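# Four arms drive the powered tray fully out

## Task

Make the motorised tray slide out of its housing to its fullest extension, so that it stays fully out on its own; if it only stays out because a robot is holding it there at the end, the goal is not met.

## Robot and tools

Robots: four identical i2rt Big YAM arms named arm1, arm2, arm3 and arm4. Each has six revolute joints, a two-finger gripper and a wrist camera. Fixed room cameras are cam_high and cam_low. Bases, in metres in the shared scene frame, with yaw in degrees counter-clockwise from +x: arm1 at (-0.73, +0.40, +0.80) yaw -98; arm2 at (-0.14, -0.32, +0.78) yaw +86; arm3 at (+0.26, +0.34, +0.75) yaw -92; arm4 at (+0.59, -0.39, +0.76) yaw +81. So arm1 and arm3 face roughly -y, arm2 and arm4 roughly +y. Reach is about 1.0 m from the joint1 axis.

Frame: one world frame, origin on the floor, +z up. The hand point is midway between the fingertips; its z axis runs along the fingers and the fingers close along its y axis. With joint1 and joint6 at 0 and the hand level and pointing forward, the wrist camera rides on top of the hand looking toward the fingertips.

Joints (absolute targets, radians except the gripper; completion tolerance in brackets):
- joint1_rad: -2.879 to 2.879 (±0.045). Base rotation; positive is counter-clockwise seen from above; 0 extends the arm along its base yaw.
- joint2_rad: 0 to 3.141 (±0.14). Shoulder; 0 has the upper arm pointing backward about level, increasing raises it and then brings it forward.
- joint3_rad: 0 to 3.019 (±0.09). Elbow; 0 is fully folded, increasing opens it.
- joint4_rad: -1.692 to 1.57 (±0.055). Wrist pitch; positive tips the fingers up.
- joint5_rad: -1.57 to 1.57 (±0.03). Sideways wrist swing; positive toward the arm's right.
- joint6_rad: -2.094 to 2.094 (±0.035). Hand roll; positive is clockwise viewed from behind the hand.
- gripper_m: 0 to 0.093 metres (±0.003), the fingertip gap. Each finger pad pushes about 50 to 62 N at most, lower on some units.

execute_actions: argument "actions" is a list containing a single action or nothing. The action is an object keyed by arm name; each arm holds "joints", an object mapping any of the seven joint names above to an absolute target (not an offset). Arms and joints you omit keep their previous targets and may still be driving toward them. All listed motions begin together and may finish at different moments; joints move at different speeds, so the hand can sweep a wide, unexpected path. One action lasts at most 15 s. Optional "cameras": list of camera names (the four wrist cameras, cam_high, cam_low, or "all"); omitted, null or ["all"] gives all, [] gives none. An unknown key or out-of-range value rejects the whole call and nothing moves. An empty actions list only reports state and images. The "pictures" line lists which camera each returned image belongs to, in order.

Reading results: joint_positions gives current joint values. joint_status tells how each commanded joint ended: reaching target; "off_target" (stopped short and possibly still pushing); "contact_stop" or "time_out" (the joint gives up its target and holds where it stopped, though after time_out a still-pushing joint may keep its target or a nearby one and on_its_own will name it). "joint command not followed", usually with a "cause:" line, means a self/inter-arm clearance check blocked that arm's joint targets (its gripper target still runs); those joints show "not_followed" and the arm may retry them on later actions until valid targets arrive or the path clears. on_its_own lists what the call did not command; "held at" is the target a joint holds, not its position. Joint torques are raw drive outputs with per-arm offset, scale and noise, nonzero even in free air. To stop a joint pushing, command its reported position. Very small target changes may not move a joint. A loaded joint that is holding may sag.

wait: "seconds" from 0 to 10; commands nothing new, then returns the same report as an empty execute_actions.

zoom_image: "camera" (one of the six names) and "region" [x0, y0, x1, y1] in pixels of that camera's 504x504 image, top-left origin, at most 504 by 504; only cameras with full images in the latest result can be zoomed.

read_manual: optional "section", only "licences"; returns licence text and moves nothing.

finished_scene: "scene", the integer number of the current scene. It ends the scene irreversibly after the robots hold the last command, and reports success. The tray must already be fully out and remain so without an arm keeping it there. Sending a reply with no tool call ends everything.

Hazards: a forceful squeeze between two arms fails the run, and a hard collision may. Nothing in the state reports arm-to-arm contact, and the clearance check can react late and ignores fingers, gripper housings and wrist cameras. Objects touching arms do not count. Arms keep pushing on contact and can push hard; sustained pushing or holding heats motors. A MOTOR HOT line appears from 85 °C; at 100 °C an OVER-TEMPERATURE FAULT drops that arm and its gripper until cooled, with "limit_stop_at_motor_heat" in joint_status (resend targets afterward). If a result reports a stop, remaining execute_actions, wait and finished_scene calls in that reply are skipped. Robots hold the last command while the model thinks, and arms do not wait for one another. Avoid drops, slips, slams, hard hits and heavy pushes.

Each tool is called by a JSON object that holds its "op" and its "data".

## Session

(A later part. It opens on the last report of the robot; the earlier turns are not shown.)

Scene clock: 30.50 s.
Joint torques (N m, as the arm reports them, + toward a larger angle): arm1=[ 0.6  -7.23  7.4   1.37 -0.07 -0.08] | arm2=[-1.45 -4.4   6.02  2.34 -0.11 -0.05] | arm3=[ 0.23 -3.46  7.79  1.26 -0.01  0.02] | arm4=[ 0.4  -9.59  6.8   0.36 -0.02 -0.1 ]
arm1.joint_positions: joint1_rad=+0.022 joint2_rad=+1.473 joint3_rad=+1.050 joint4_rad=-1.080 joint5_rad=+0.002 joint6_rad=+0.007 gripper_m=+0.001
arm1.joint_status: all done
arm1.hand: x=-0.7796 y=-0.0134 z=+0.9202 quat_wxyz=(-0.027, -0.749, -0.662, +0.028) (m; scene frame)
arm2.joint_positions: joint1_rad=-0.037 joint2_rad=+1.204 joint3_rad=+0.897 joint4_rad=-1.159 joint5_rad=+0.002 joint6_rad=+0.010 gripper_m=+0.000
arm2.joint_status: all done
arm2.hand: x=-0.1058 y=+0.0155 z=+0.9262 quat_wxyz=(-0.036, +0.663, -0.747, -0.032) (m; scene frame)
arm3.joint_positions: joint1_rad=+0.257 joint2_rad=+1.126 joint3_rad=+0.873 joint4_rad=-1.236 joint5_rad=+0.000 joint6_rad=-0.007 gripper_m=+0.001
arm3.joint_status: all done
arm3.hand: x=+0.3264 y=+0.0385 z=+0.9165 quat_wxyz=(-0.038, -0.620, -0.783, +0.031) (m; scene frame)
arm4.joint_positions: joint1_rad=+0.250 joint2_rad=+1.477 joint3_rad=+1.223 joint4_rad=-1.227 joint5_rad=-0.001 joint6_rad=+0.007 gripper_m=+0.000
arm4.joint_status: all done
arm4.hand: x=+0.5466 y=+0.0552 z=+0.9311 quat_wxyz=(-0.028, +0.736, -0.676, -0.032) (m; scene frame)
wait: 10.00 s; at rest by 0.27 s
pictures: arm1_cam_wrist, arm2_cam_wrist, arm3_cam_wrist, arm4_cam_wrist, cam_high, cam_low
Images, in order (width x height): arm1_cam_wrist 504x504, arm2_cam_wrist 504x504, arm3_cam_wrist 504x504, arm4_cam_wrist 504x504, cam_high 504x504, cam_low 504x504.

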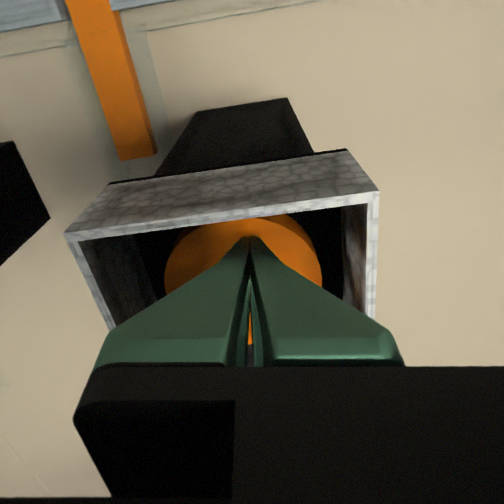

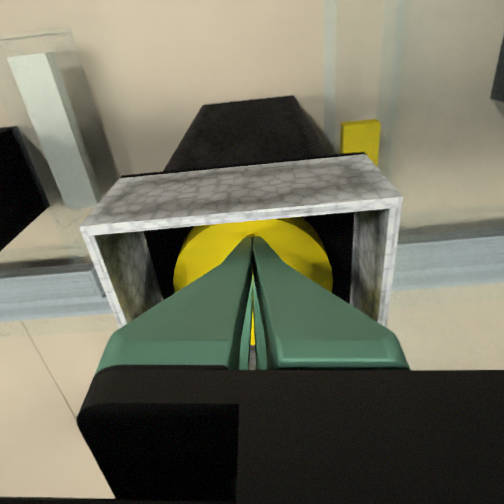

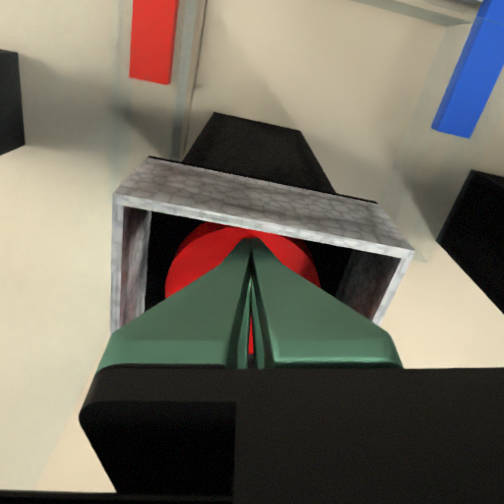

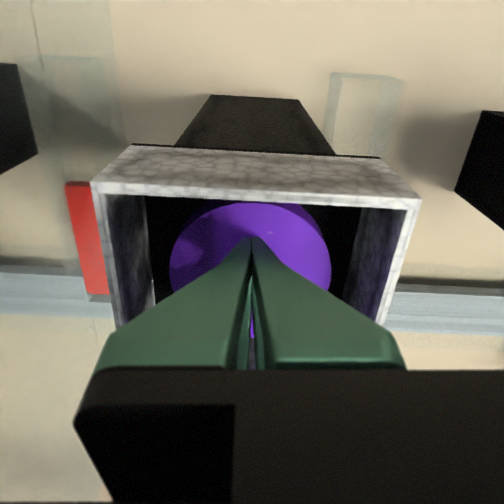

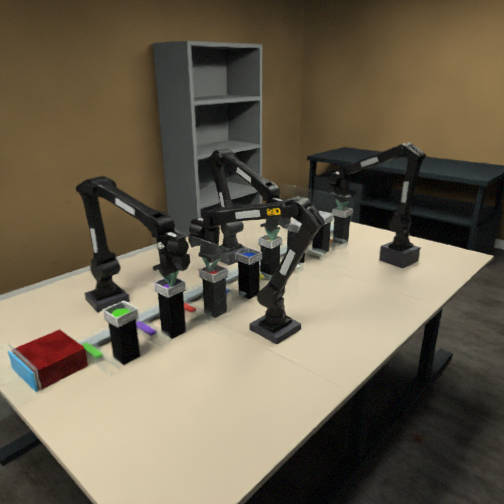

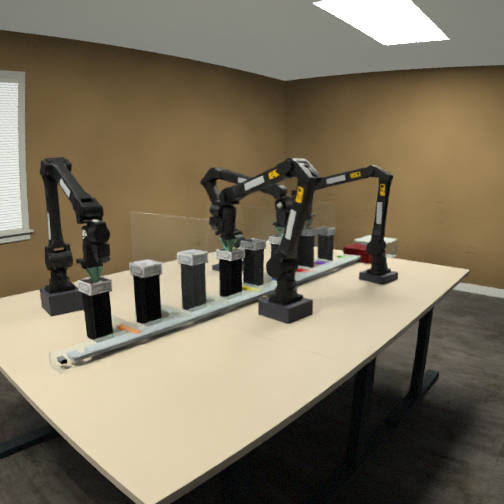

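{"op": "wait", "data": {"seconds": 10}}

{"op": "wait", "data": {"seconds": 10}}

{"op": "wait", "data": {"seconds": 10}}

{"op": "wait", "data": {"seconds": 8}}

{"op": "execute_actions", "data": {"actions": [{"arm3":{"joints":{"joint2_rad":1.1,"joint3_rad":1.16,"joint4_rad":-1.52}},"arm4":{"joints":{"joint2_rad":1.47,"joint3_rad":1.51,"joint4_rad":-1.51}}}], "cameras": []}}

{"op": "execute_actions", "data": {"actions": [{"arm3":{"joints":{"joint1_rad":-0.415,"joint2_rad":1.18,"joint3_rad":1.22,"joint6_rad":-0.35}},"arm4":{"joints":{"joint1_rad":-0.205,"joint2_rad":1.54,"joint3_rad":1.585,"joint6_rad":-0.35}}}], "cameras": ["arm3_cam_wrist","arm4_cam_wrist"]}}

Scene clock: 51.07 s.
Joint torques (N m, as the arm reports them, + toward a larger angle): arm1=[ 0.33 -7.06  7.38  1.43 -0.04 -0.07] | arm2=[-1.48 -4.41  6.02  2.36 -0.11 -0.05] | arm3=[ 0.2  -3.42  7.78  1.27  0.    0.03] | arm4=[ 0.46 -9.6   6.8   0.36 -0.02 -0.11]
arm1.joint_positions: joint1_rad=+0.022 joint2_rad=+1.473 joint3_rad=+1.050 joint4_rad=-1.080 joint5_rad=+0.002 joint6_rad=+0.007 gripper_m=+0.001
arm1.joint_status: all done
arm1.hand: x=-0.7796 y=-0.0134 z=+0.9202 quat_wxyz=(-0.027, -0.749, -0.662, +0.028) (m; scene frame)
arm2.joint_positions: joint1_rad=-0.037 joint2_rad=+1.204 joint3_rad=+0.897 joint4_rad=-1.159 joint5_rad=+0.002 joint6_rad=+0.010 gripper_m=+0.000
arm2.joint_status: all done
arm2.hand: x=-0.1058 y=+0.0155 z=+0.9262 quat_wxyz=(-0.036, +0.663, -0.747, -0.032) (m; scene frame)
arm3.joint_positions: joint1_rad=+0.257 joint2_rad=+1.126 joint3_rad=+0.873 joint4_rad=-1.236 joint5_rad=+0.000 joint6_rad=-0.007 gripper_m=+0.001
arm3.joint_status: all done
arm3.hand: x=+0.3264 y=+0.0385 z=+0.9165 quat_wxyz=(-0.038, -0.620, -0.783, +0.031) (m; scene frame)
arm4.joint_positions: joint1_rad=+0.250 joint2_rad=+1.477 joint3_rad=+1.223 joint4_rad=-1.227 joint5_rad=-0.001 joint6_rad=+0.007 gripper_m=+0.000
arm4.joint_status: all done
arm4.hand: x=+0.5466 y=+0.0552 z=+0.9311 quat_wxyz=(-0.028, +0.736, -0.676, -0.032) (m; scene frame)
wait: 10.00 s; at rest from the start
pictures: arm1_cam_wrist, arm2_cam_wrist, arm3_cam_wrist, arm4_cam_wrist, cam_high, cam_low
Images, in order (width x height): arm1_cam_wrist 504x504, arm2_cam_wrist 504x504, arm3_cam_wrist 504x504, arm4_cam_wrist 504x504, cam_high 504x504, cam_low 504x504.

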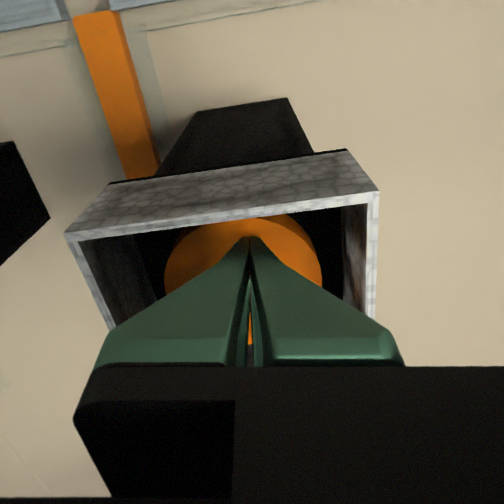

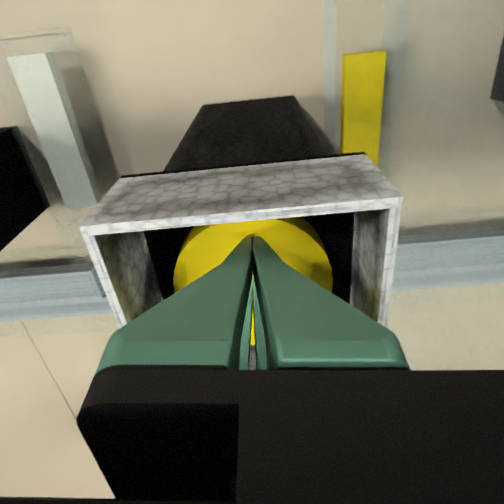

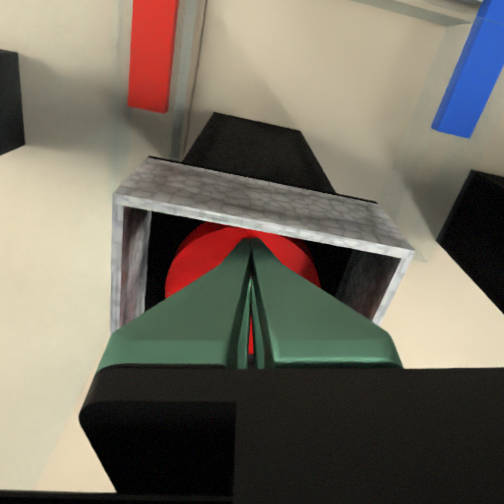

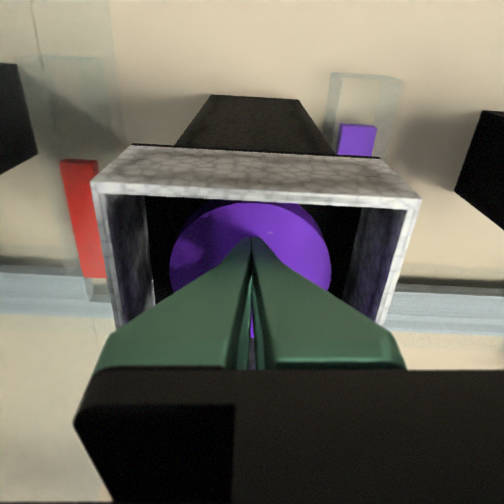

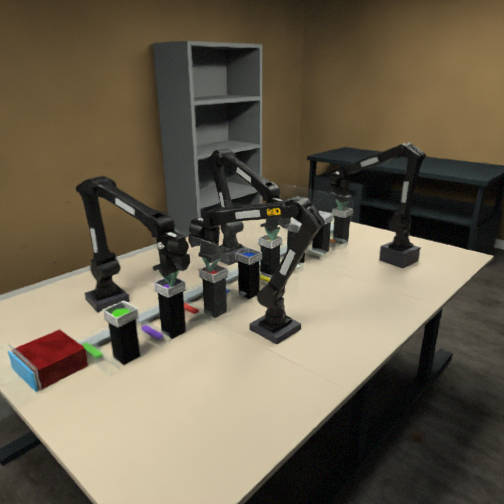

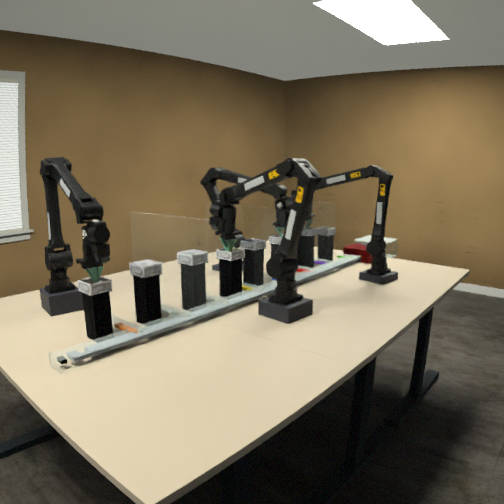

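Scene clock: 61.07 s.
Joint torques (N m, as the arm reports them, + toward a larger angle): arm1=[ 0.39 -7.06  7.37  1.45 -0.05 -0.08] | arm2=[-1.53 -4.4   6.03  2.35 -0.11 -0.05] | arm3=[ 0.24 -3.45  7.78  1.28  0.    0.03] | arm4=[ 0.47 -9.55  6.8   0.38 -0.02 -0.1 ]
arm1.joint_positions: joint1_rad=+0.022 joint2_rad=+1.473 joint3_rad=+1.050 joint4_rad=-1.080 joint5_rad=+0.002 joint6_rad=+0.007 gripper_m=+0.001
arm1.joint_status: all done
arm1.hand: x=-0.7796 y=-0.0134 z=+0.9202 quat_wxyz=(-0.027, -0.749, -0.662, +0.028) (m; scene frame)
arm2.joint_positions: joint1_rad=-0.037 joint2_rad=+1.204 joint3_rad=+0.897 joint4_rad=-1.159 joint5_rad=+0.002 joint6_rad=+0.010 gripper_m=+0.000
arm2.joint_status: all done
arm2.hand: x=-0.1058 y=+0.0155 z=+0.9262 quat_wxyz=(-0.036, +0.663, -0.747, -0.032) (m; scene frame)
arm3.joint_positions: joint1_rad=+0.257 joint2_rad=+1.126 joint3_rad=+0.873 joint4_rad=-1.236 joint5_rad=+0.000 joint6_rad=-0.007 gripper_m=+0.001
arm3.joint_status: all done
arm3.hand: x=+0.3264 y=+0.0385 z=+0.9165 quat_wxyz=(-0.038, -0.620, -0.783, +0.031) (m; scene frame)
arm4.joint_positions: joint1_rad=+0.250 joint2_rad=+1.477 joint3_rad=+1.223 joint4_rad=-1.227 joint5_rad=-0.001 joint6_rad=+0.007 gripper_m=+0.000
arm4.joint_status: all done
arm4.hand: x=+0.5466 y=+0.0552 z=+0.9311 quat_wxyz=(-0.028, +0.736, -0.676, -0.032) (m; scene frame)
wait: 10.00 s; at rest by 0.27 s
pictures: arm1_cam_wrist, arm2_cam_wrist, arm3_cam_wrist, arm4_cam_wrist, cam_high, cam_low
Images, in order (width x height): arm1_cam_wrist 504x504, arm2_cam_wrist 504x504, arm3_cam_wrist 504x504, arm4_cam_wrist 504x504, cam_high 504x504, cam_low 504x504.

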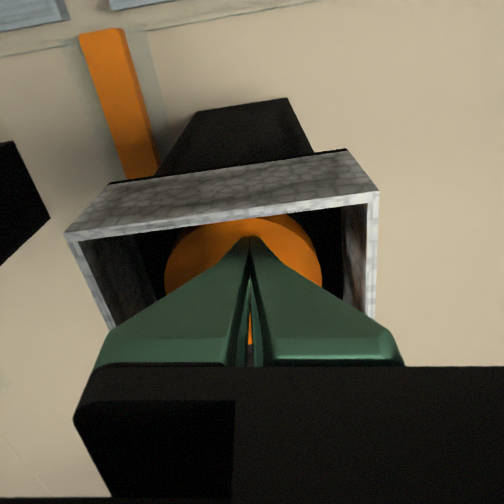

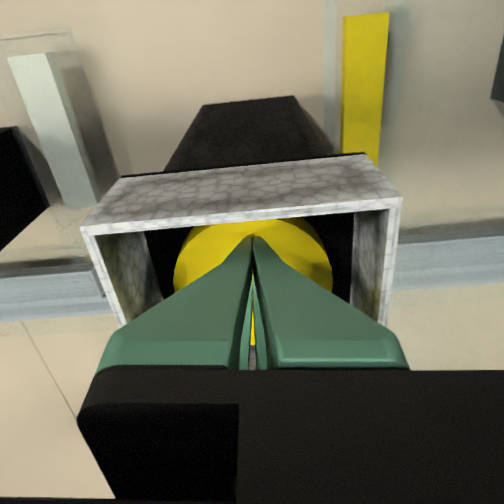

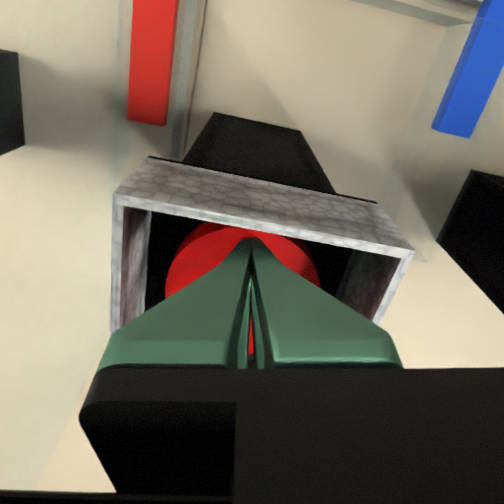

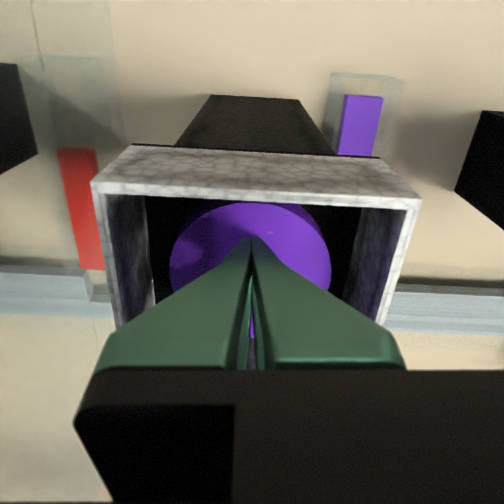

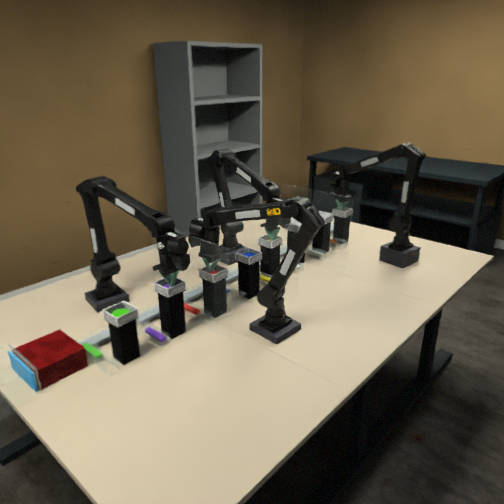

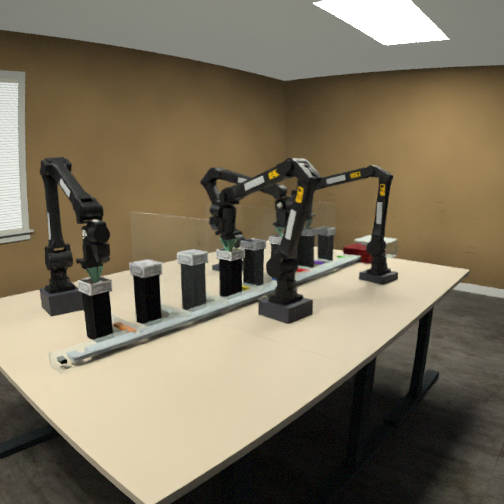

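Scene clock: 71.07 s.
Joint torques (N m, as the arm reports them, + toward a larger angle): arm1=[ 0.58 -7.24  7.39  1.38 -0.05 -0.08] | arm2=[-1.47 -4.4   6.02  2.36 -0.12 -0.06] | arm3=[ 0.21 -3.44  7.78  1.25  0.    0.02] | arm4=[ 0.44 -9.56  6.81  0.37 -0.02 -0.11]
arm1.joint_positions: joint1_rad=+0.022 joint2_rad=+1.473 joint3_rad=+1.050 joint4_rad=-1.080 joint5_rad=+0.002 joint6_rad=+0.007 gripper_m=+0.001
arm1.joint_status: all done
arm1.hand: x=-0.7796 y=-0.0134 z=+0.9202 quat_wxyz=(-0.027, -0.749, -0.662, +0.028) (m; scene frame)
arm2.joint_positions: joint1_rad=-0.037 joint2_rad=+1.204 joint3_rad=+0.897 joint4_rad=-1.159 joint5_rad=+0.002 joint6_rad=+0.010 gripper_m=+0.000
arm2.joint_status: all done
arm2.hand: x=-0.1058 y=+0.0155 z=+0.9262 quat_wxyz=(-0.036, +0.663, -0.747, -0.032) (m; scene frame)
arm3.joint_positions: joint1_rad=+0.257 joint2_rad=+1.126 joint3_rad=+0.873 joint4_rad=-1.236 joint5_rad=+0.000 joint6_rad=-0.007 gripper_m=+0.001
arm3.joint_status: all done
arm3.hand: x=+0.3264 y=+0.0385 z=+0.9165 quat_wxyz=(-0.038, -0.620, -0.783, +0.031) (m; scene frame)
arm4.joint_positions: joint1_rad=+0.250 joint2_rad=+1.477 joint3_rad=+1.223 joint4_rad=-1.227 joint5_rad=-0.001 joint6_rad=+0.007 gripper_m=+0.000
arm4.joint_status: all done
arm4.hand: x=+0.5466 y=+0.0552 z=+0.9311 quat_wxyz=(-0.028, +0.736, -0.676, -0.032) (m; scene frame)
wait: 10.00 s; at rest by 0.27 s
pictures: arm1_cam_wrist, arm2_cam_wrist, arm3_cam_wrist, arm4_cam_wrist, cam_high, cam_low
Images, in order (width x height): arm1_cam_wrist 504x504, arm2_cam_wrist 504x504, arm3_cam_wrist 504x504, arm4_cam_wrist 504x504, cam_high 504x504, cam_low 504x504.

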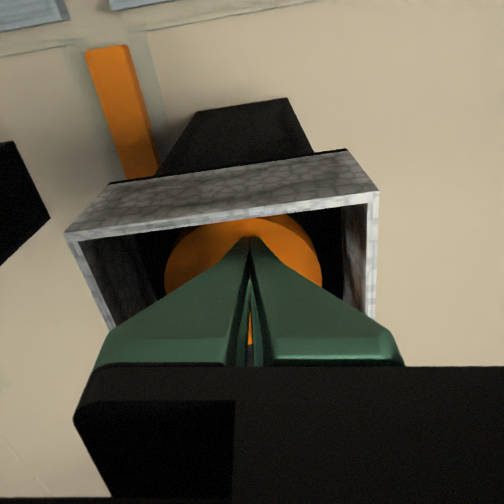

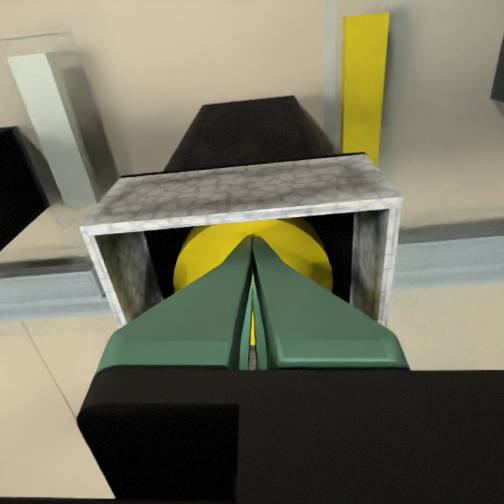

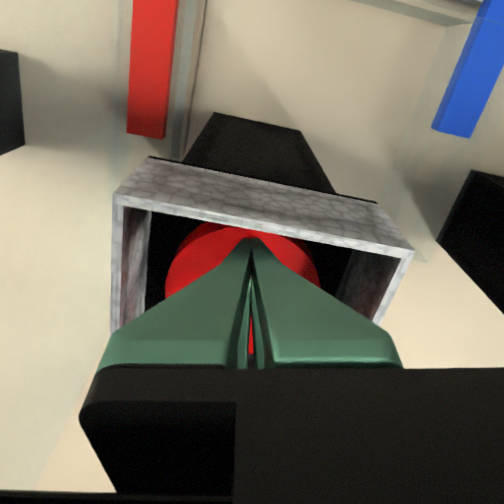

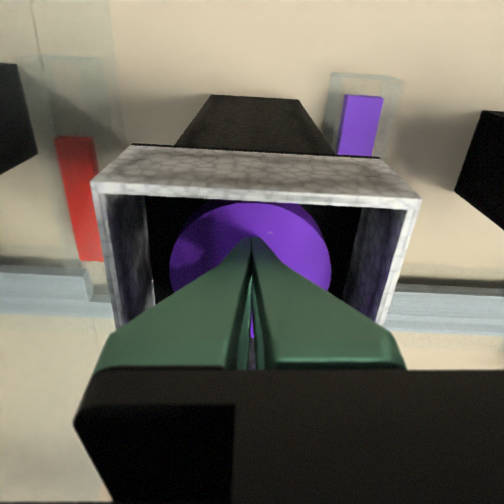

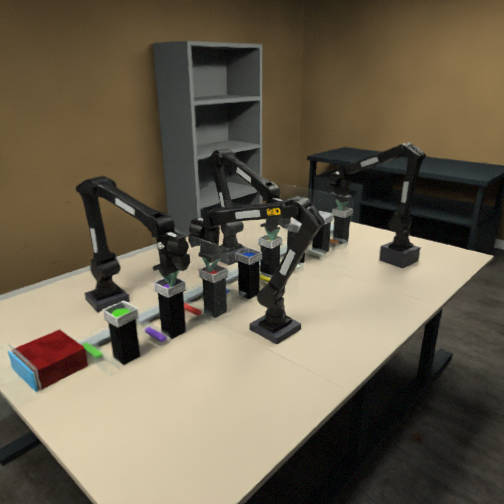

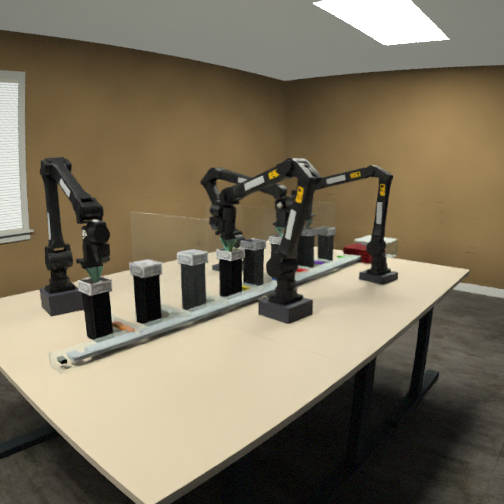

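Scene clock: 79.07 s.
Joint torques (N m, as the arm reports them, + toward a larger angle): arm1=[ 0.25 -7.12  7.35  1.42 -0.05 -0.07] | arm2=[-1.44 -4.42  6.03  2.34 -0.11 -0.05] | arm3=[ 0.26 -3.44  7.77  1.29  0.    0.03] | arm4=[ 0.39 -9.59  6.8   0.39 -0.02 -0.1 ]
arm1.joint_positions: joint1_rad=+0.022 joint2_rad=+1.473 joint3_rad=+1.050 joint4_rad=-1.080 joint5_rad=+0.002 joint6_rad=+0.007 gripper_m=+0.001
arm1.joint_status: all done
arm1.hand: x=-0.7796 y=-0.0134 z=+0.9202 quat_wxyz=(-0.027, -0.749, -0.662, +0.028) (m; scene frame)
arm2.joint_positions: joint1_rad=-0.037 joint2_rad=+1.204 joint3_rad=+0.897 joint4_rad=-1.159 joint5_rad=+0.002 joint6_rad=+0.010 gripper_m=+0.000
arm2.joint_status: all done
arm2.hand: x=-0.1058 y=+0.0155 z=+0.9262 quat_wxyz=(-0.036, +0.663, -0.747, -0.032) (m; scene frame)
arm3.joint_positions: joint1_rad=+0.257 joint2_rad=+1.126 joint3_rad=+0.873 joint4_rad=-1.236 joint5_rad=+0.000 joint6_rad=-0.007 gripper_m=+0.001
arm3.joint_status: all done
arm3.hand: x=+0.3264 y=+0.0385 z=+0.9165 quat_wxyz=(-0.038, -0.620, -0.783, +0.031) (m; scene frame)
arm4.joint_positions: joint1_rad=+0.250 joint2_rad=+1.477 joint3_rad=+1.223 joint4_rad=-1.227 joint5_rad=-0.001 joint6_rad=+0.007 gripper_m=+0.000
arm4.joint_status: all done
arm4.hand: x=+0.5466 y=+0.0552 z=+0.9311 quat_wxyz=(-0.028, +0.736, -0.676, -0.032) (m; scene frame)
wait: 8.00 s; at rest by 0.27 s
pictures: arm1_cam_wrist, arm2_cam_wrist, arm3_cam_wrist, arm4_cam_wrist, cam_high, cam_low
Images, in order (width x height): arm1_cam_wrist 504x504, arm2_cam_wrist 504x504, arm3_cam_wrist 504x504, arm4_cam_wrist 504x504, cam_high 504x504, cam_low 504x504.

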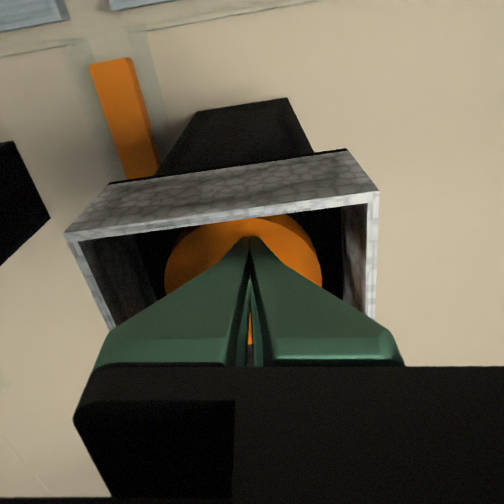

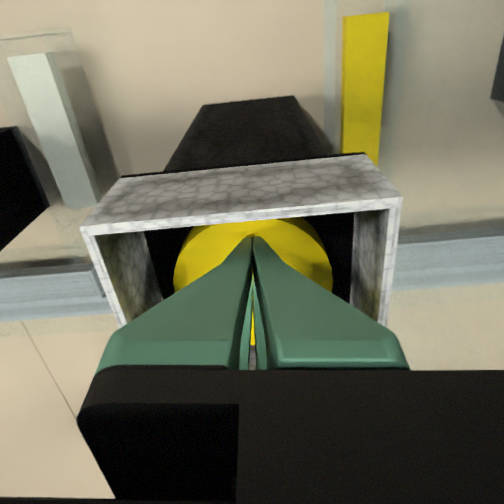

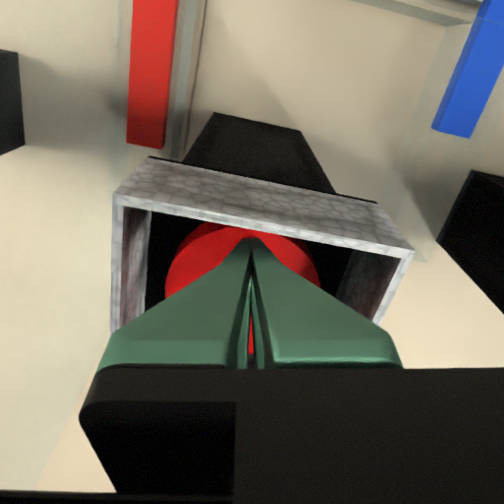

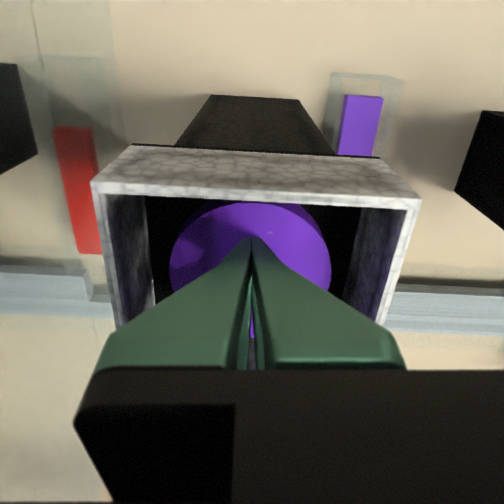

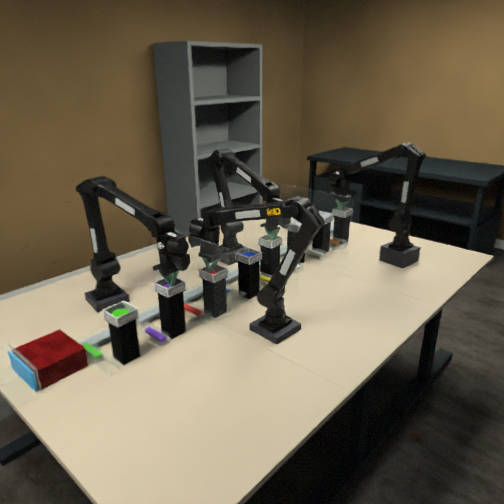

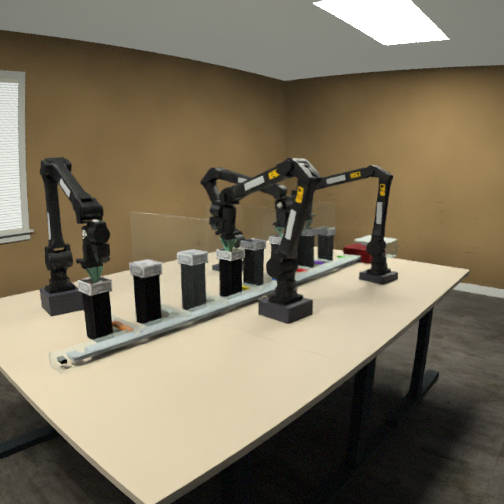

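Scene clock: 80.17 s.
Joint torques (N m, as the arm reports them, + toward a larger angle): arm1=[ 0.47 -7.33  7.41  1.38 -0.08 -0.07] | arm2=[-1.52 -4.42  6.02  2.35 -0.12 -0.05] | arm3=[ 0.23 -5.55 14.12 -0.09  0.    0.03] | arm4=[  0.41 -12.25  13.94  -0.42  -0.01  -0.1 ]
arm1.joint_positions: joint1_rad=+0.022 joint2_rad=+1.473 joint3_rad=+1.050 joint4_rad=-1.080 joint5_rad=+0.002 joint6_rad=+0.007 gripper_m=+0.001
arm1.joint_status: not commanded
arm1.hand: x=-0.7796 y=-0.0134 z=+0.9202 quat_wxyz=(-0.027, -0.749, -0.662, +0.028) (m; scene frame)
arm2.joint_positions: joint1_rad=-0.037 joint2_rad=+1.204 joint3_rad=+0.897 joint4_rad=-1.159 joint5_rad=+0.002 joint6_rad=+0.010 gripper_m=+0.000
arm2.joint_status: not commanded
arm2.hand: x=-0.1058 y=+0.0155 z=+0.9262 quat_wxyz=(-0.036, +0.663, -0.747, -0.032) (m; scene frame)
arm3.joint_positions: joint1_rad=+0.257 joint2_rad=+1.098 joint3_rad=+1.128 joint4_rad=-1.508 joint5_rad=+0.000 joint6_rad=-0.007 gripper_m=+0.001
arm3.joint_status: all done
arm3.hand: x=+0.3271 y=+0.0360 z=+1.0211 quat_wxyz=(-0.043, -0.620, -0.783, +0.035) (m; scene frame)
arm4.joint_positions: joint1_rad=+0.250 joint2_rad=+1.471 joint3_rad=+1.469 joint4_rad=-1.502 joint5_rad=-0.001 joint6_rad=+0.007 gripper_m=+0.000
arm4.joint_status: all done
arm4.hand: x=+0.5463 y=+0.0599 z=+1.0261 quat_wxyz=(-0.020, +0.736, -0.676, -0.024) (m; scene frame)
pictures: none
No camera images: the call's "cameras" was empty. Leave "cameras" out to get every camera's image.

Scene clock: 81.57 s.
Joint torques (N m, as the arm reports them, + toward a larger angle): arm1=[ 0.56 -7.06  7.34  1.41 -0.04 -0.08] | arm2=[-1.47 -4.39  6.03  2.36 -0.12 -0.05] | arm3=[-0.46 -6.9  15.01 -0.04 -0.05 -0.12] | arm4=[  0.88 -13.89  15.03  -0.28  -0.11  -0.1 ]
arm1.joint_positions: joint1_rad=+0.022 joint2_rad=+1.473 joint3_rad=+1.050 joint4_rad=-1.080 joint5_rad=+0.002 joint6_rad=+0.007 gripper_m=+0.001
arm1.joint_status: not commanded
arm1.hand: x=-0.7796 y=-0.0134 z=+0.9202 quat_wxyz=(-0.027, -0.749, -0.662, +0.028) (m; scene frame)
arm2.joint_positions: joint1_rad=-0.037 joint2_rad=+1.204 joint3_rad=+0.897 joint4_rad=-1.159 joint5_rad=+0.002 joint6_rad=+0.010 gripper_m=+0.000
arm2.joint_status: not commanded
arm2.hand: x=-0.1058 y=+0.0155 z=+0.9262 quat_wxyz=(-0.036, +0.663, -0.747, -0.032) (m; scene frame)
arm3.joint_positions: joint1_rad=-0.413 joint2_rad=+1.179 joint3_rad=+1.177 joint4_rad=-1.511 joint5_rad=+0.000 joint6_rad=-0.341 gripper_m=+0.001
arm3.joint_status: all done
arm3.hand: x=+0.1121 y=+0.0395 z=+1.0152 quat_wxyz=(-0.018, -0.743, -0.669, +0.031) (m; scene frame)
arm4.joint_positions: joint1_rad=-0.209 joint2_rad=+1.546 joint3_rad=+1.532 joint4_rad=-1.506 joint5_rad=+0.001 joint6_rad=-0.341 gripper_m=+0.000
arm4.joint_status: all done
arm4.hand: x=+0.7581 y=+0.0549 z=+1.0175 quat_wxyz=(-0.021, +0.698, -0.716, -0.009) (m; scene frame)
pictures: arm3_cam_wrist, arm4_cam_wrist
Images, in order (width x height): arm3_cam_wrist 504x504, arm4_cam_wrist 504x504.

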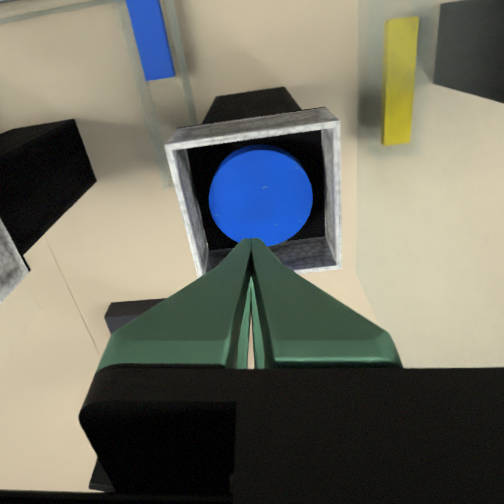

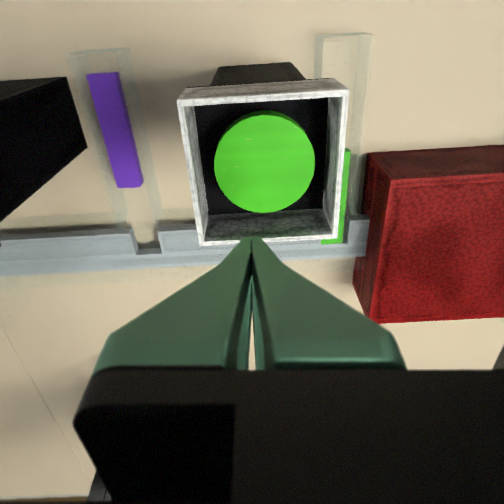

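{"op": "execute_actions", "data": {"actions": [{"arm3":{"joints":{"joint2_rad":1.2,"joint3_rad":0.865,"joint4_rad":-1.2}},"arm4":{"joints":{"joint2_rad":1.61,"joint3_rad":1.25,"joint4_rad":-1.16}}}], "cameras": ["arm3_cam_wrist","arm4_cam_wrist"]}}

{"op": "wait", "data": {"seconds": 10}}

Scene clock: 85.43 s.
Joint torques (N m, as the arm reports them, + toward a larger angle): arm1=[ 0.41 -7.23  7.4   1.41 -0.05 -0.07] | arm2=[-1.43 -4.4   6.03  2.34 -0.12 -0.05] | arm3=[-0.45 -3.52  6.73  0.89 -0.06 -0.12] | arm4=[  1.05 -11.05   7.37   0.6   -0.1   -0.11]
arm1.joint_positions: joint1_rad=+0.022 joint2_rad=+1.473 joint3_rad=+1.050 joint4_rad=-1.080 joint5_rad=+0.002 joint6_rad=+0.007 gripper_m=+0.001
arm1.joint_status: not commanded
arm1.hand: x=-0.7796 y=-0.0134 z=+0.9202 quat_wxyz=(-0.027, -0.749, -0.662, +0.028) (m; scene frame)
arm2.joint_positions: joint1_rad=-0.037 joint2_rad=+1.204 joint3_rad=+0.897 joint4_rad=-1.159 joint5_rad=+0.002 joint6_rad=+0.010 gripper_m=+0.000
arm2.joint_status: not commanded
arm2.hand: x=-0.1058 y=+0.0155 z=+0.9262 quat_wxyz=(-0.036, +0.663, -0.747, -0.032) (m; scene frame)
arm3.joint_positions: joint1_rad=-0.413 joint2_rad=+1.162 joint3_rad=+0.915 joint4_rad=-1.214 joint5_rad=+0.000 joint6_rad=-0.342 gripper_m=+0.001
arm3.joint_status: all done
arm3.hand: x=+0.1146 y=+0.0426 z=+0.9222 quat_wxyz=(-0.028, -0.742, -0.668, +0.055) (m; scene frame)
arm4.joint_positions: joint1_rad=-0.209 joint2_rad=+1.579 joint3_rad=+1.276 joint4_rad=-1.172 joint5_rad=+0.001 joint6_rad=-0.342 gripper_m=+0.000
arm4.joint_status: all done
arm4.hand: x=+0.7601 y=+0.0599 z=+0.9073 quat_wxyz=(-0.041, +0.698, -0.715, -0.018) (m; scene frame)
pictures: arm3_cam_wrist, arm4_cam_wrist
Images, in order (width x height): arm3_cam_wrist 504x504, arm4_cam_wrist 504x504.

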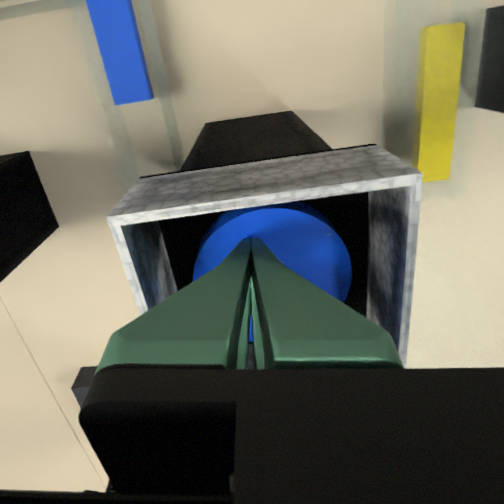

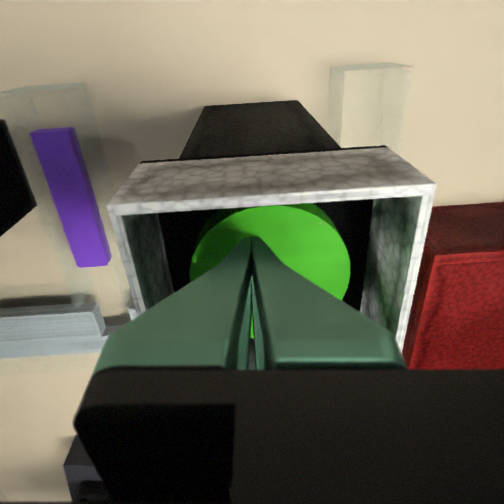

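Scene clock: 95.43 s.
Joint torques (N m, as the arm reports them, + toward a larger angle): arm1=[ 0.3  -7.22  7.36  1.4  -0.05 -0.07] | arm2=[-1.48 -4.38  6.02  2.35 -0.11 -0.05] | arm3=[-0.46 -3.56  6.73  0.89 -0.06 -0.12] | arm4=[  1.01 -10.99   7.38   0.61  -0.1   -0.11]
arm1.joint_positions: joint1_rad=+0.022 joint2_rad=+1.473 joint3_rad=+1.050 joint4_rad=-1.080 joint5_rad=+0.002 joint6_rad=+0.007 gripper_m=+0.001
arm1.joint_status: not commanded
arm1.hand: x=-0.7796 y=-0.0134 z=+0.9202 quat_wxyz=(-0.027, -0.749, -0.662, +0.028) (m; scene frame)
arm2.joint_positions: joint1_rad=-0.037 joint2_rad=+1.204 joint3_rad=+0.897 joint4_rad=-1.159 joint5_rad=+0.002 joint6_rad=+0.010 gripper_m=+0.000
arm2.joint_status: not commanded
arm2.hand: x=-0.1058 y=+0.0155 z=+0.9262 quat_wxyz=(-0.036, +0.663, -0.747, -0.032) (m; scene frame)
arm3.joint_positions: joint1_rad=-0.413 joint2_rad=+1.162 joint3_rad=+0.915 joint4_rad=-1.214 joint5_rad=+0.000 joint6_rad=-0.342 gripper_m=+0.001
arm3.joint_status: all done
arm3.hand: x=+0.1146 y=+0.0426 z=+0.9222 quat_wxyz=(-0.028, -0.742, -0.668, +0.055) (m; scene frame)
arm4.joint_positions: joint1_rad=-0.209 joint2_rad=+1.579 joint3_rad=+1.276 joint4_rad=-1.172 joint5_rad=+0.001 joint6_rad=-0.342 gripper_m=+0.000
arm4.joint_status: all done
arm4.hand: x=+0.7601 y=+0.0599 z=+0.9073 quat_wxyz=(-0.041, +0.698, -0.715, -0.018) (m; scene frame)
wait: 10.00 s; at rest by 0.27 s
pictures: arm1_cam_wrist, arm2_cam_wrist, arm3_cam_wrist, arm4_cam_wrist, cam_high, cam_low
Images, in order (width x height): arm1_cam_wrist 504x504, arm2_cam_wrist 504x504, arm3_cam_wrist 504x504, arm4_cam_wrist 504x504, cam_high 504x504, cam_low 504x504.

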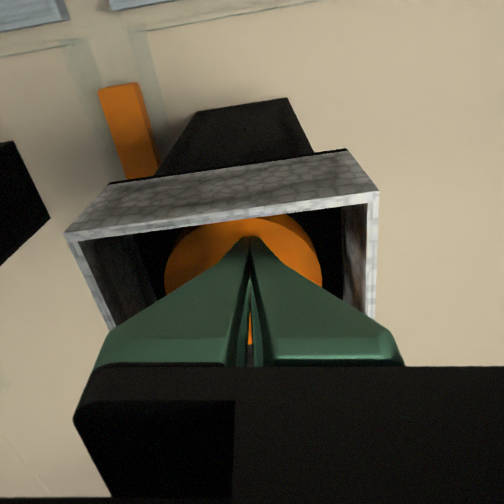

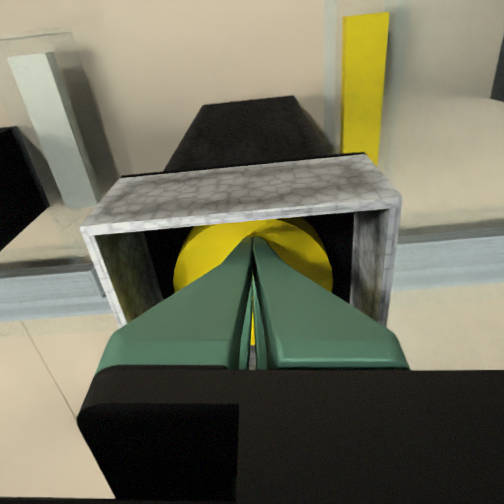

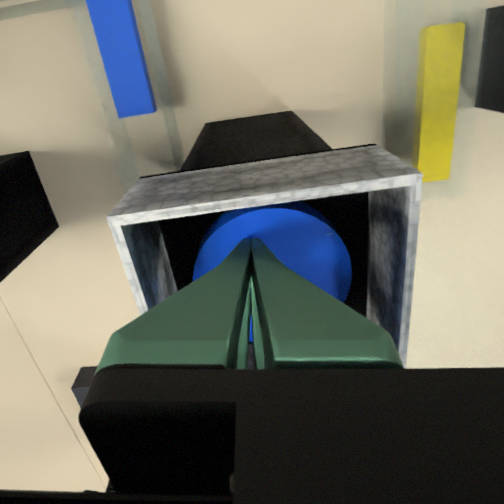

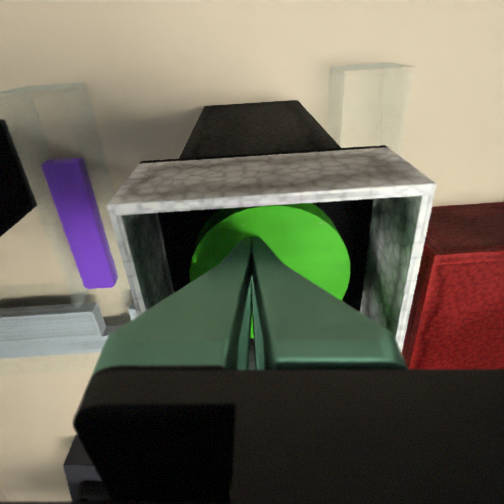

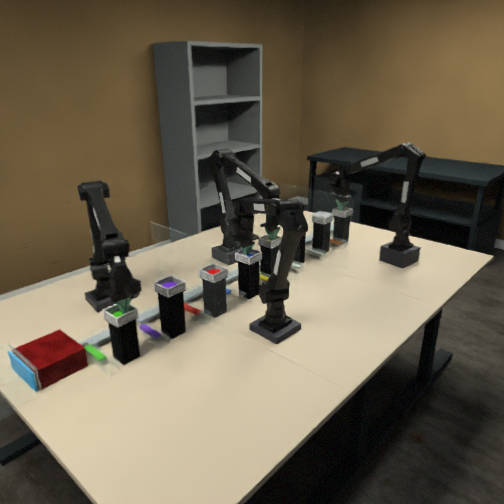

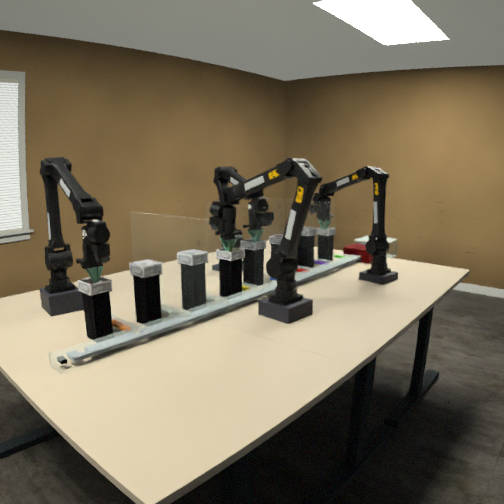

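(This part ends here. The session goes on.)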